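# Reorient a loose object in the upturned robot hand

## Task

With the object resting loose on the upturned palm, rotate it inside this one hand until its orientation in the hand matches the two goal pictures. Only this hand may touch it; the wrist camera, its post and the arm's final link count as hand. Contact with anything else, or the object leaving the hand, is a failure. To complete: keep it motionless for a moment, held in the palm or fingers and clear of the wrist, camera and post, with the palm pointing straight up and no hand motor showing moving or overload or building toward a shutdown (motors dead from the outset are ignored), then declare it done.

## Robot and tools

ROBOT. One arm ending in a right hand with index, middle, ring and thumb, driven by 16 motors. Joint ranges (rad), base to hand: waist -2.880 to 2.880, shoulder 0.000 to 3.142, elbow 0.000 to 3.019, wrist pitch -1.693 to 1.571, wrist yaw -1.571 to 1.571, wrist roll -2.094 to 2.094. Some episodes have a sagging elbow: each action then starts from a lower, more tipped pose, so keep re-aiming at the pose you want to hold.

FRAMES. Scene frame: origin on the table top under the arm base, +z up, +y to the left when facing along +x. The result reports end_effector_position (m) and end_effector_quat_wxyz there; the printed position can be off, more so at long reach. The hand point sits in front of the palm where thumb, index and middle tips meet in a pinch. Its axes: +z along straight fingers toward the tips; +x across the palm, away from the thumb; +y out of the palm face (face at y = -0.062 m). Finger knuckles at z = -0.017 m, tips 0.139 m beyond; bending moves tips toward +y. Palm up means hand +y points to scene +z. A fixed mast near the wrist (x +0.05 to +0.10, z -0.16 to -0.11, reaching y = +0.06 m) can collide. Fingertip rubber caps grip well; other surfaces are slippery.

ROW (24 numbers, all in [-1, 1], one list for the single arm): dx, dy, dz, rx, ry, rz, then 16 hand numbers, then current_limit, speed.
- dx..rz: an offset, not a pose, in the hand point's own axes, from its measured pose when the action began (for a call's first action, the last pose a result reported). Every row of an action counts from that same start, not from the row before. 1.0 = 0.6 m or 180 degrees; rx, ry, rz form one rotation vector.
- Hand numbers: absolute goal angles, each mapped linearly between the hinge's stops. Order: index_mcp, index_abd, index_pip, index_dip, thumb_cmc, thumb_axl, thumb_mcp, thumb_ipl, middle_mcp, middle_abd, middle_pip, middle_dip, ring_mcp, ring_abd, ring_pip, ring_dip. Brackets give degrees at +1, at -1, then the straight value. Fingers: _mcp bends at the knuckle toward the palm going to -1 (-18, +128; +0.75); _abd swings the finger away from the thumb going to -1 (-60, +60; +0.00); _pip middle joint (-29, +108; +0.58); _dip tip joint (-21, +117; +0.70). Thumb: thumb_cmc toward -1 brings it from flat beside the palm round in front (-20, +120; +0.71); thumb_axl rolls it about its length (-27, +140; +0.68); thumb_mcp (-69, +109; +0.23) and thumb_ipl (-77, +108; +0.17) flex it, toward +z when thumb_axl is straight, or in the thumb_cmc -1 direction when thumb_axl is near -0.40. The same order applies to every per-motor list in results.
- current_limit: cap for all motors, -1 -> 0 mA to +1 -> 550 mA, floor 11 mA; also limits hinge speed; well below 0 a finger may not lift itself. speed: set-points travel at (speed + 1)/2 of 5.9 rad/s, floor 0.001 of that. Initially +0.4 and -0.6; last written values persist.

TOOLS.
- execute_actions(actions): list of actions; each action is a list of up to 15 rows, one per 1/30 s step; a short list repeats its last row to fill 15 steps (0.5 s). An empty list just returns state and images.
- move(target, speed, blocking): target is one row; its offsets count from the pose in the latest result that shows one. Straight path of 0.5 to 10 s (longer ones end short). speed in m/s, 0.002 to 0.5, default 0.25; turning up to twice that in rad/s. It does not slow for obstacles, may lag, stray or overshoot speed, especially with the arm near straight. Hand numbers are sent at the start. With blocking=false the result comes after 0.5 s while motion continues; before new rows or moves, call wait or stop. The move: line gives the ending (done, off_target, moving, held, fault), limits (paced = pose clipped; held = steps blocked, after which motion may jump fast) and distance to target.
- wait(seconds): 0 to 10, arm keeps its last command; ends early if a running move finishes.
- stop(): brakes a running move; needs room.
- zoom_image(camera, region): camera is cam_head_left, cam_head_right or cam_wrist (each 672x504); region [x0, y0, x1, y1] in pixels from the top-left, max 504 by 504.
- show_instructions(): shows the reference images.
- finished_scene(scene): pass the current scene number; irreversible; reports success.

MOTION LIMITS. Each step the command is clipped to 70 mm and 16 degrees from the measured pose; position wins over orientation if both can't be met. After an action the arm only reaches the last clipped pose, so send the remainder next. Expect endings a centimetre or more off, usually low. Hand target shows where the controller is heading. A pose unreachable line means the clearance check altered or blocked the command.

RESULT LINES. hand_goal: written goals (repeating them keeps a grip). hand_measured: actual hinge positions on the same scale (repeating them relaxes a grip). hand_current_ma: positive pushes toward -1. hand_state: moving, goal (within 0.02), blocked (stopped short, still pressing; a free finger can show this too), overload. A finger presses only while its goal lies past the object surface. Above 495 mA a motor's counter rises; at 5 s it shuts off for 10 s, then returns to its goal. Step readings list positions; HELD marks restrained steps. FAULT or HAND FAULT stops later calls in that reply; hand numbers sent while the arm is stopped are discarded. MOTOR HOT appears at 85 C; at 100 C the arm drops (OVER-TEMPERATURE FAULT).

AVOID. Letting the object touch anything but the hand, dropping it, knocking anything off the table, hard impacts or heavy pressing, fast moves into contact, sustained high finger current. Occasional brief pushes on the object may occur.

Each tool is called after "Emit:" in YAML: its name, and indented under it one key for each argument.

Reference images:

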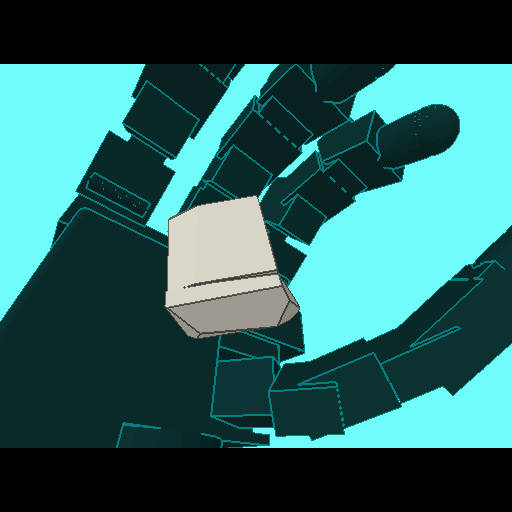

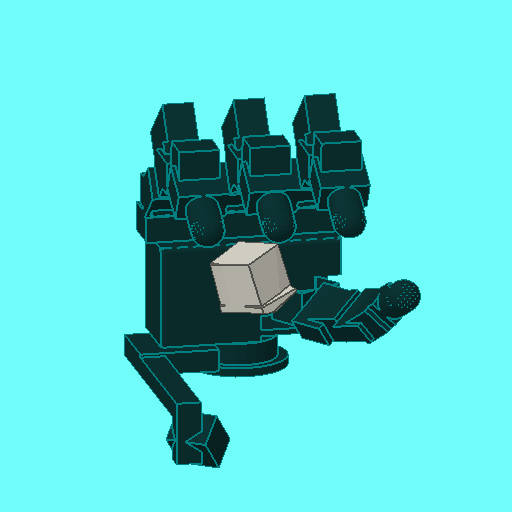

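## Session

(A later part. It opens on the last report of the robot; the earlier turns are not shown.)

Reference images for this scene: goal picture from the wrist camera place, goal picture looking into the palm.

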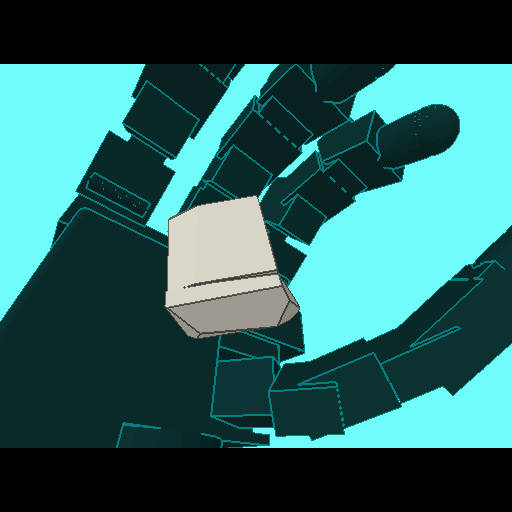

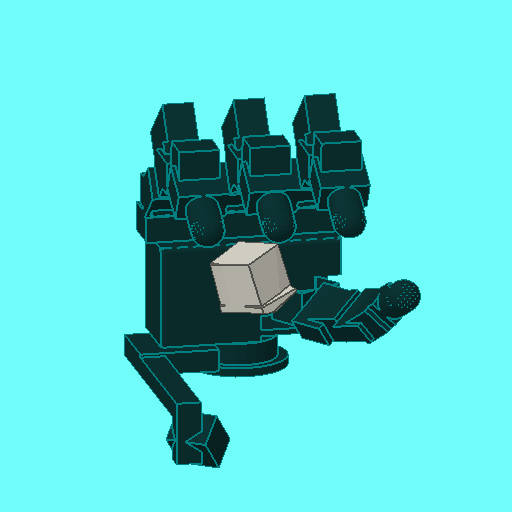

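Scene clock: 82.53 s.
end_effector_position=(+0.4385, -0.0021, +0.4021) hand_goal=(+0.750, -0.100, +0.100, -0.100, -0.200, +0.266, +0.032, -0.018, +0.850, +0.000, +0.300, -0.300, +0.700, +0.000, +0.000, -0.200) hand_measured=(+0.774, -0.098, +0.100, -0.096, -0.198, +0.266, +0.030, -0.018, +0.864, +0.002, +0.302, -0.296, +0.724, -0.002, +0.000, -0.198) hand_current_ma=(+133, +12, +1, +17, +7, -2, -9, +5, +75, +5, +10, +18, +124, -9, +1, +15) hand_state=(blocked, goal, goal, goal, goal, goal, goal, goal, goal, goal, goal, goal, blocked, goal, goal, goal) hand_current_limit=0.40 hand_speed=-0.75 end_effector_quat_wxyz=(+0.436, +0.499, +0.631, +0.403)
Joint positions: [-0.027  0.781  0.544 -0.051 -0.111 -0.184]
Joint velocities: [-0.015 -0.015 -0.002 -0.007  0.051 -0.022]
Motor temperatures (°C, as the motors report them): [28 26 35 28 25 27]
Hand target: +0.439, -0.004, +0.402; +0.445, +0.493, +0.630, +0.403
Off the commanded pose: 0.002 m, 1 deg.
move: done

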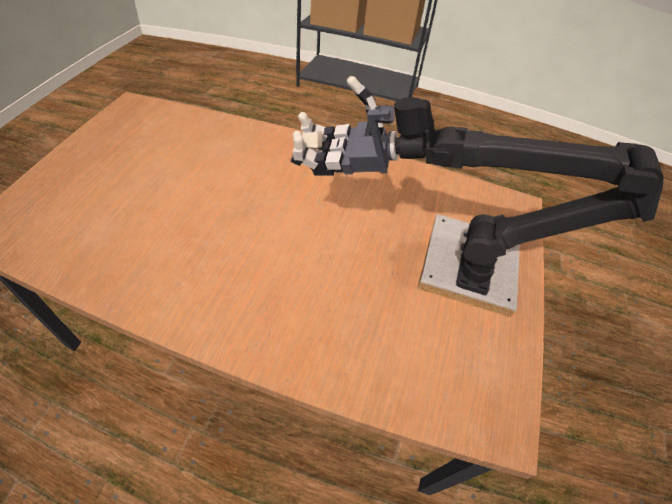

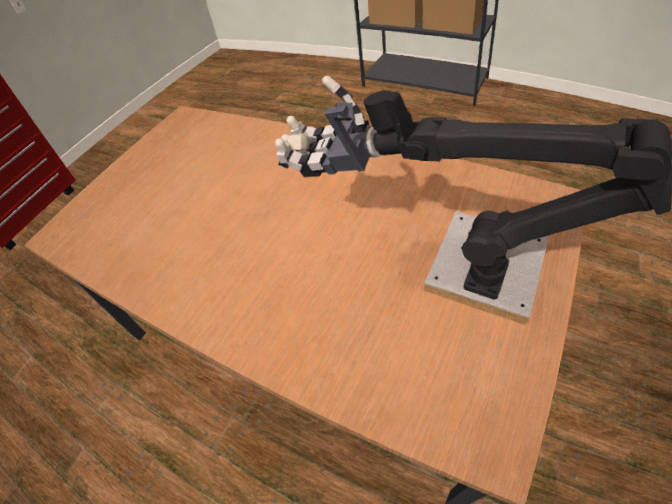

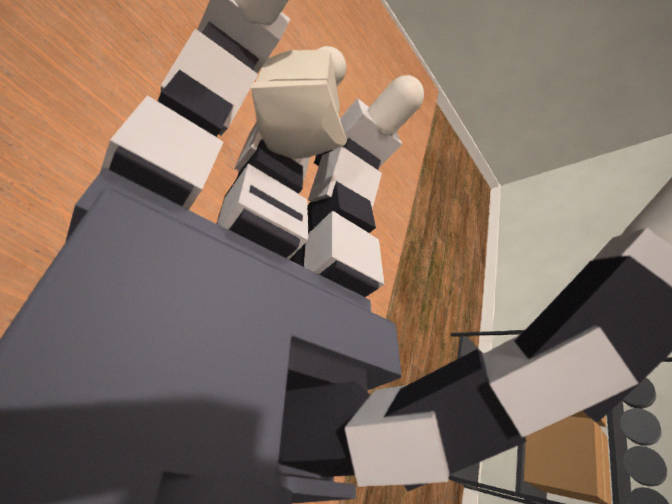

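Emit:
move:
  target: [0,0.005,0,0,0,0,0.75,-0.1,0.1,-0.1,-0.2,0.266,0.032,-0.018,0.78,-0.2,0.3,-0.3,0.82,-0.25,0.3,-0.3,0.4,-0.85]
  speed: 0.1

Emit:
move:
  target: [0,0.05,0,-0.1,-0.02,0.05,0.75,-0.1,0.1,-0.1,-0.2,0.266,0.032,-0.018,0.78,-0.2,0.3,-0.3,0.82,-0.25,0.3,-0.3,0.4,-0.85]
  speed: 0.1

Emit:
zoom_image:
  camera: "cam_head_left"
  region: [260, 60, 420, 190]

Emit:
zoom_image:
  camera: "cam_head_right"
  region: [240, 60, 400, 190]

Scene clock: 83.87 s.
end_effector_position=(+0.4385, -0.0020, +0.4021) hand_goal=(+0.750, -0.100, +0.100, -0.100, -0.200, +0.266, +0.032, -0.018, +0.780, -0.200, +0.300, -0.300, +0.820, -0.250, +0.300, -0.300) hand_measured=(+0.774, -0.098, +0.100, -0.096, -0.198, +0.266, +0.030, -0.018, +0.806, -0.198, +0.302, -0.298, +0.832, -0.248, +0.302, -0.296) hand_current_ma=(+133, +11, +2, +17, +7, -2, -9, +5, +142, +13, +13, +17, +69, +13, +5, +16) hand_state=(blocked, goal, goal, goal, goal, goal, goal, goal, blocked, goal, goal, goal, goal, goal, goal, goal) hand_current_limit=0.40 hand_speed=-0.85 end_effector_quat_wxyz=(+0.437, +0.498, +0.632, +0.402)
Joint positions: [-0.027  0.781  0.544 -0.051 -0.111 -0.186]
Joint velocities: [ 0.005 -0.005  0.007 -0.007 -0.022  0.051]
Motor temperatures (°C, as the motors report them): [28 26 35 28 25 27]
Hand target: +0.439, -0.002, +0.405; +0.436, +0.499, +0.631, +0.403
Off the commanded pose: 0.003 m, 0 deg.
move: done

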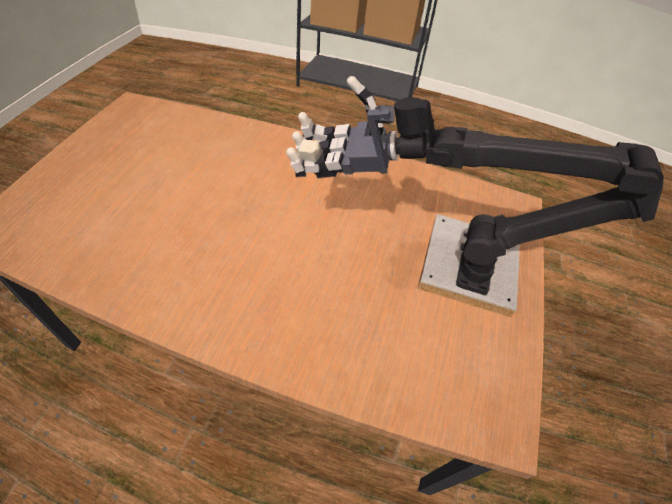

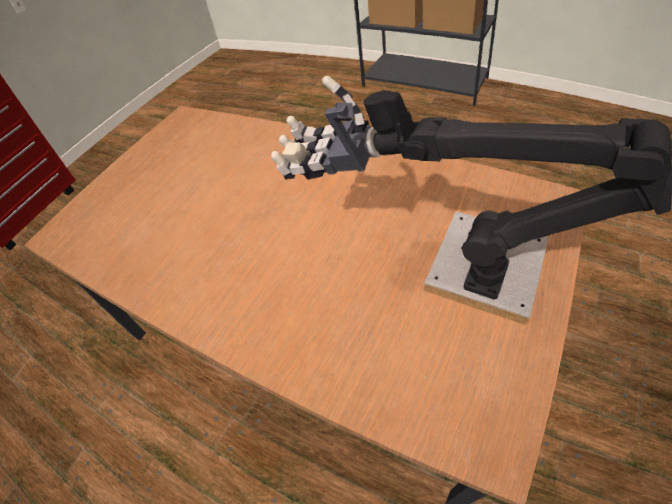

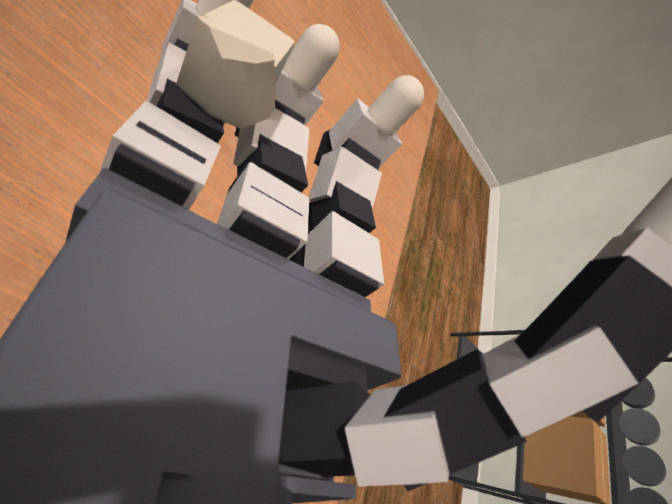

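Scene clock: 85.93 s.
end_effector_position=(+0.4477, +0.0017, +0.4304) hand_goal=(+0.750, -0.100, +0.100, -0.100, -0.200, +0.266, +0.032, -0.018, +0.780, -0.200, +0.300, -0.300, +0.820, -0.250, +0.300, -0.300) hand_measured=(+0.774, -0.098, +0.100, -0.096, -0.198, +0.266, +0.030, -0.018, +0.806, -0.198, +0.302, -0.298, +0.834, -0.248, +0.302, -0.296) hand_current_ma=(+133, +11, +2, +16, +7, -2, -9, +5, +142, +13, +13, +15, +73, +13, +6, +15) hand_state=(blocked, goal, goal, goal, goal, goal, goal, goal, blocked, goal, goal, goal, goal, goal, goal, goal) hand_current_limit=0.40 hand_speed=-0.85 end_effector_quat_wxyz=(+0.496, +0.487, +0.512, +0.504)
Joint positions: [ 0.07   0.938  0.486  0.464  0.026 -0.012]
Joint velocities: [-0.005  0.015 -0.002  0.022 -0.037  0.022]
Motor temperatures (°C, as the motors report them): [28 26 35 28 25 27]
Hand target: +0.446, +0.003, +0.431; +0.495, +0.486, +0.505, +0.514
Off the commanded pose: 0.002 m, 1 deg.
move: done

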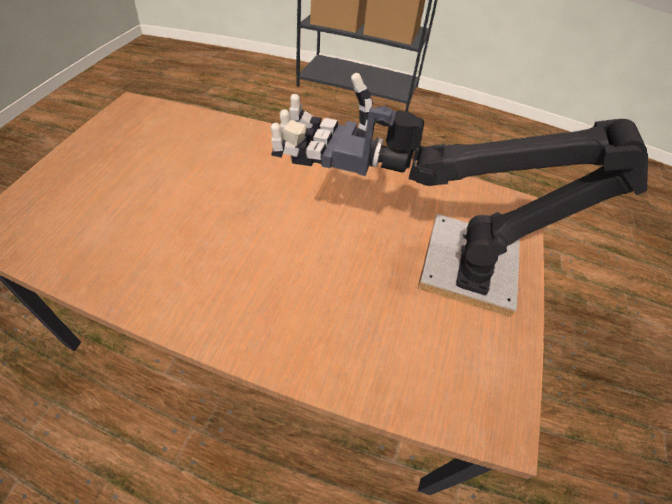

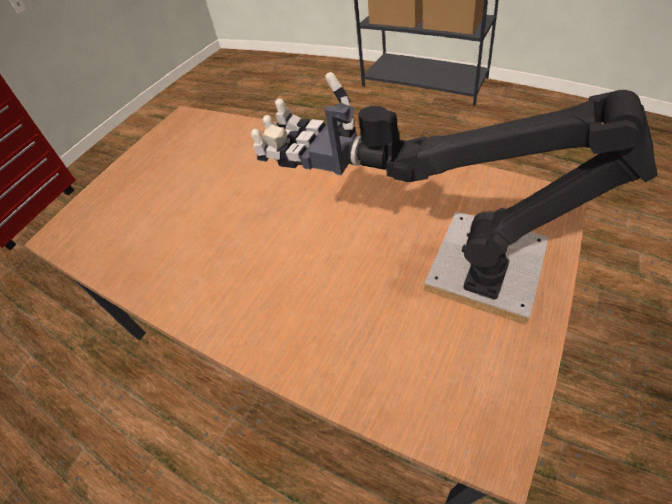

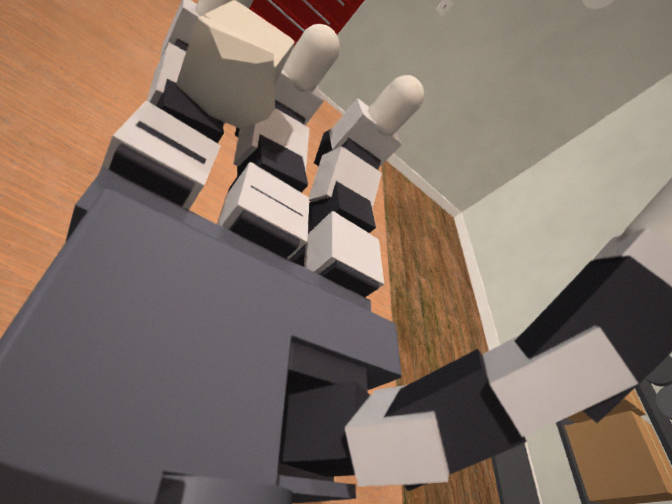

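Region (260, 60, 420, 190) of cam_head_left's 672x504 image, scaled by 3.150, with more detail than that image has; it fills the top 410 rows of this view, and the rest is white.

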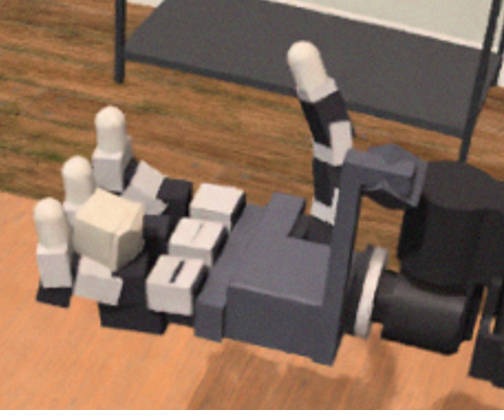

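Region (240, 60, 400, 190) of cam_head_right's 672x504 image, scaled by 3.150, with more detail than that image has; it fills the top 410 rows of this view, and the rest is white.

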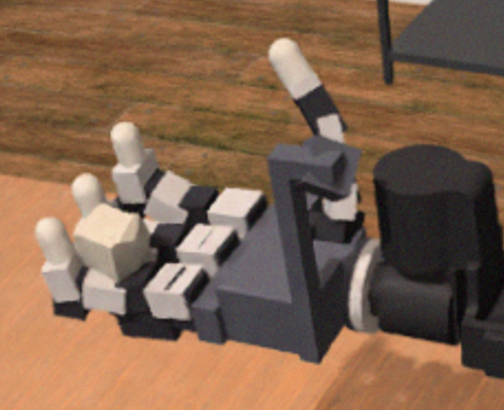

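Over-rolled; raise the ring a little.

Emit:
move:
  target: [0,0.003,0,0,0,0,0.75,-0.1,0.1,-0.1,-0.2,0.266,0.032,-0.018,0.78,-0.12,0.3,-0.1,0.7,-0.3,0.3,-0.1,0.4,-0.9]
  speed: 0.1

Emit:
zoom_image:
  camera: "cam_head_left"
  region: [260, 60, 420, 190]

Emit:
zoom_image:
  camera: "cam_head_right"
  region: [240, 60, 400, 190]

Scene clock: 87.10 s.
end_effector_position=(+0.4476, +0.0016, +0.4306) hand_goal=(+0.750, -0.100, +0.100, -0.100, -0.200, +0.266, +0.032, -0.018, +0.780, -0.120, +0.300, -0.100, +0.700, -0.300, +0.300, -0.100) hand_measured=(+0.774, -0.098, +0.100, -0.096, -0.198, +0.266, +0.030, -0.018, +0.806, -0.122, +0.302, -0.102, +0.730, -0.298, +0.302, -0.102) hand_current_ma=(+133, +11, +2, +16, +8, -2, -9, +5, +142, -10, +13, -13, +157, +11, +6, -14) hand_state=(blocked, goal, goal, goal, goal, goal, goal, goal, blocked, goal, goal, goal, blocked, goal, goal, goal) hand_current_limit=0.40 hand_speed=-0.90 end_effector_quat_wxyz=(+0.496, +0.487, +0.512, +0.505)
Joint positions: [ 0.07   0.938  0.486  0.465  0.026 -0.011]
Joint velocities: [-0.005 -0.015  0.012 -0.007 -0.051  0.007]
Motor temperatures (°C, as the motors report them): [28 26 35 28 25 27]
Hand target: +0.448, +0.002, +0.432; +0.496, +0.487, +0.512, +0.504
Off the commanded pose: 0.002 m, 0 deg.
move: done

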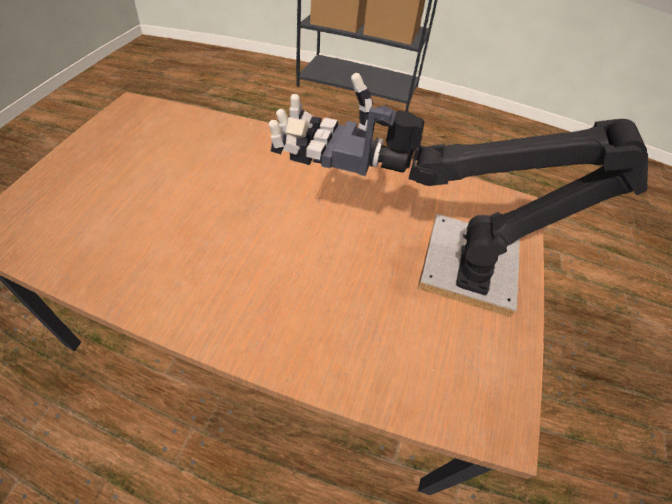

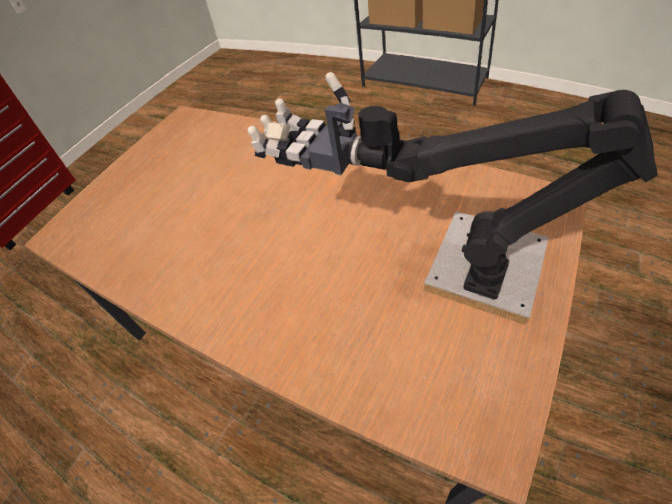

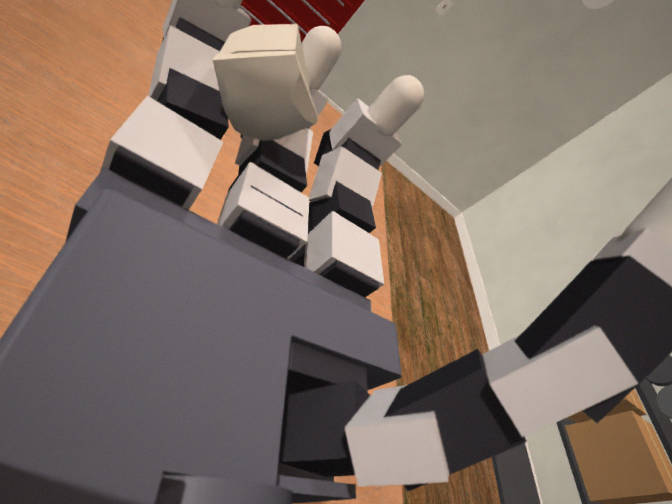

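Region (260, 60, 420, 190) of cam_head_left's 672x504 image, scaled by 3.150, with more detail than that image has; it fills the top 410 rows of this view, and the rest is white.

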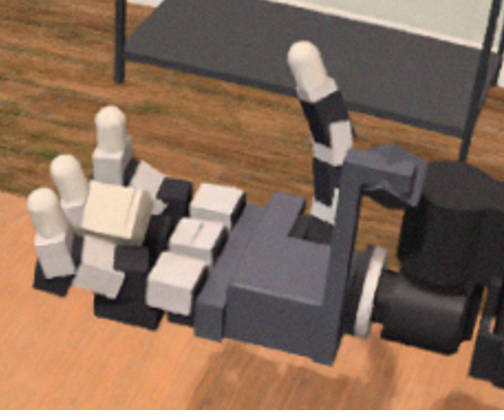

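Region (240, 60, 400, 190) of cam_head_right's 672x504 image, scaled by 3.150, with more detail than that image has; it fills the top 410 rows of this view, and the rest is white.

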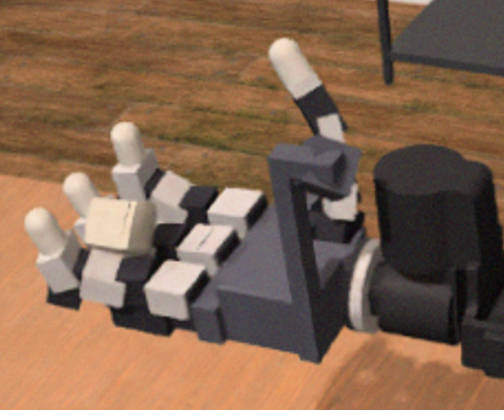

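Emit:
move:
  target: [0,0.003,0,0,0,0,0.75,-0.1,0.1,-0.1,-0.2,0.266,0.032,-0.018,0.78,-0.37,0.36,-0.1,0.7,-0.55,0.36,-0.1,0.4,-0.9]
  speed: 0.1

Emit:
zoom_image:
  camera: "cam_head_left"
  region: [260, 90, 360, 180]

Emit:
zoom_image:
  camera: "cam_wrist"
  region: [150, 0, 400, 200]

Scene clock: 88.63 s.
end_effector_position=(+0.4476, +0.0016, +0.4306) hand_goal=(+0.750, -0.100, +0.100, -0.100, -0.200, +0.266, +0.032, -0.018, +0.780, -0.370, +0.360, -0.100, +0.700, -0.550, +0.360, -0.100) hand_measured=(+0.774, -0.098, +0.100, -0.096, -0.198, +0.266, +0.030, -0.018, +0.806, -0.362, +0.362, -0.102, +0.728, -0.546, +0.360, -0.102) hand_current_ma=(+133, +11, +2, +16, +8, -2, -9, +5, +142, +33, +6, -13, +151, +15, +1, -13) hand_state=(blocked, goal, goal, goal, goal, goal, goal, goal, blocked, goal, goal, goal, blocked, goal, goal, goal) hand_current_limit=0.40 hand_speed=-0.90 end_effector_quat_wxyz=(+0.496, +0.487, +0.512, +0.505)
Joint positions: [ 0.07   0.938  0.486  0.465  0.026 -0.011]
Joint velocities: [-0.005 -0.034 -0.017 -0.012 -0.051  0.066]
Motor temperatures (°C, as the motors report them): [28 26 35 28 25 27]
Hand target: +0.448, +0.002, +0.432; +0.496, +0.487, +0.512, +0.505
Off the commanded pose: 0.002 m, 0 deg.
move: done

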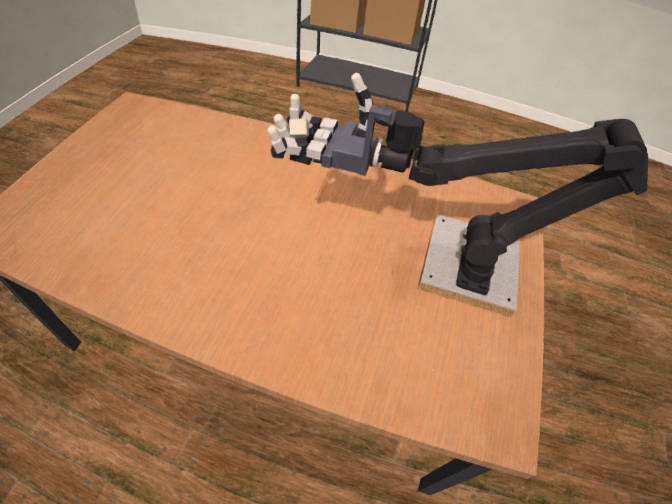

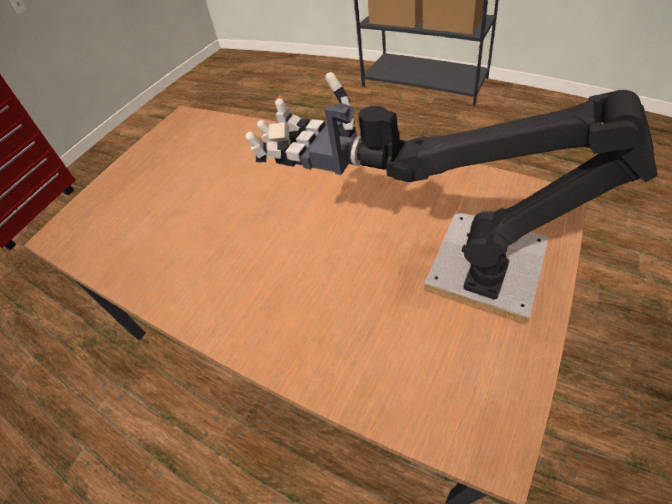

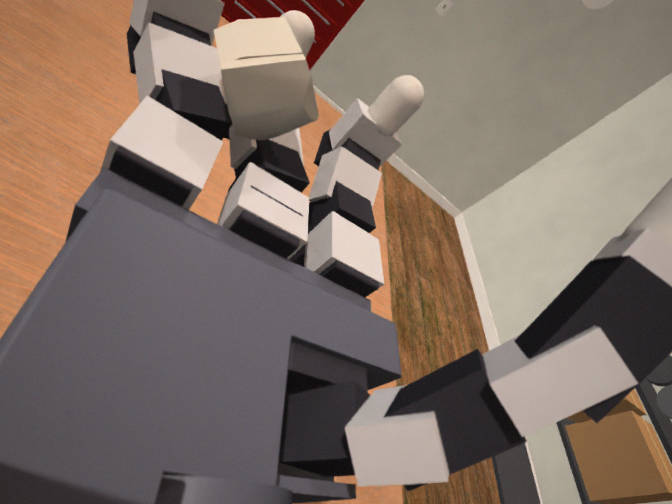

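Region (260, 90, 360, 180) of cam_head_left's 672x504 image, scaled by 5.040, with more detail than that image has; it fills the top 454 rows of this view, and the rest is white.

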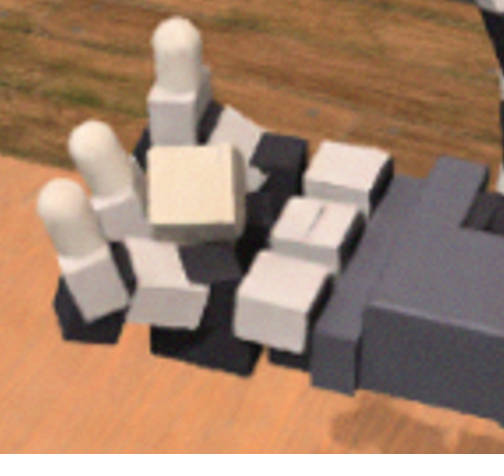

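Region (150, 0, 400, 200) of cam_wrist's 672x504 image, scaled by 2.016, with more detail than that image has; it fills the top 403 rows of this view, and the rest is white.

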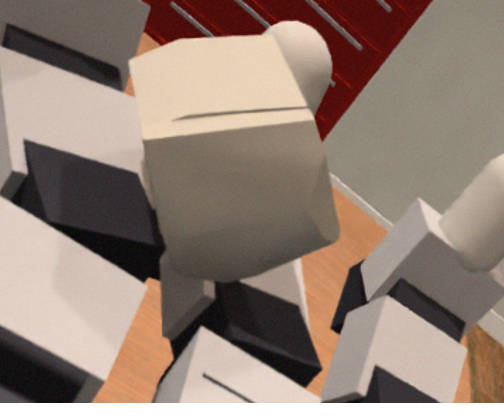

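Emit:
move:
  target: [0,0.003,0,0,0,0,0.75,-0.1,0.1,-0.1,-0.2,0.266,0.032,-0.018,0.78,-0.31,0.32,-0.1,0.7,-0.49,0.32,-0.1,0.4,-0.9]
  speed: 0.05

Scene clock: 90.07 s.
end_effector_position=(+0.4476, +0.0016, +0.4306) hand_goal=(+0.750, -0.100, +0.100, -0.100, -0.200, +0.266, +0.032, -0.018, +0.780, -0.310, +0.320, -0.100, +0.700, -0.490, +0.320, -0.100) hand_measured=(+0.774, -0.098, +0.100, -0.096, -0.198, +0.266, +0.030, -0.018, +0.806, -0.312, +0.330, -0.102, +0.728, -0.496, +0.330, -0.102) hand_current_ma=(+133, +11, +2, +16, +8, -2, -9, +5, +142, -11, +50, -13, +151, -26, +47, -13) hand_state=(blocked, goal, goal, goal, goal, goal, goal, goal, blocked, goal, goal, goal, blocked, goal, goal, goal) hand_current_limit=0.40 hand_speed=-0.90 end_effector_quat_wxyz=(+0.496, +0.487, +0.512, +0.505)
Joint positions: [ 0.07   0.938  0.486  0.465  0.026 -0.011]
Joint velocities: [-0.005 -0.005 -0.017 -0.002 -0.051 -0.066]
Motor temperatures (°C, as the motors report them): [28 26 35 28 25 27]
Hand target: +0.448, +0.002, +0.432; +0.496, +0.487, +0.512, +0.505
Off the commanded pose: 0.002 m, 0 deg.
move: done

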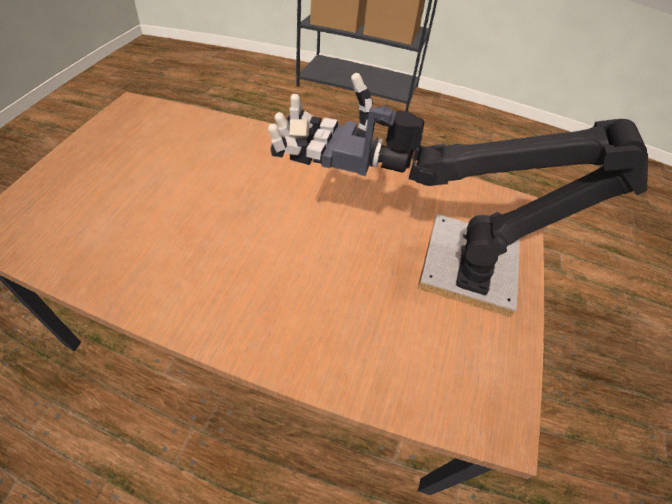

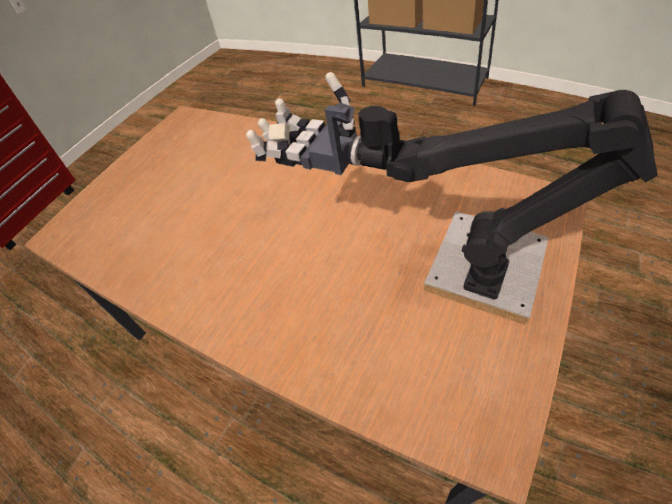

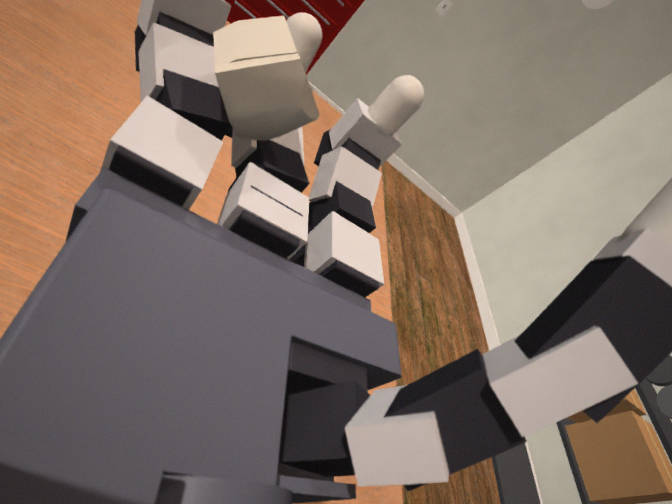

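Emit:
finished_scene:
  scene: 1

The scene is finished: the task was done.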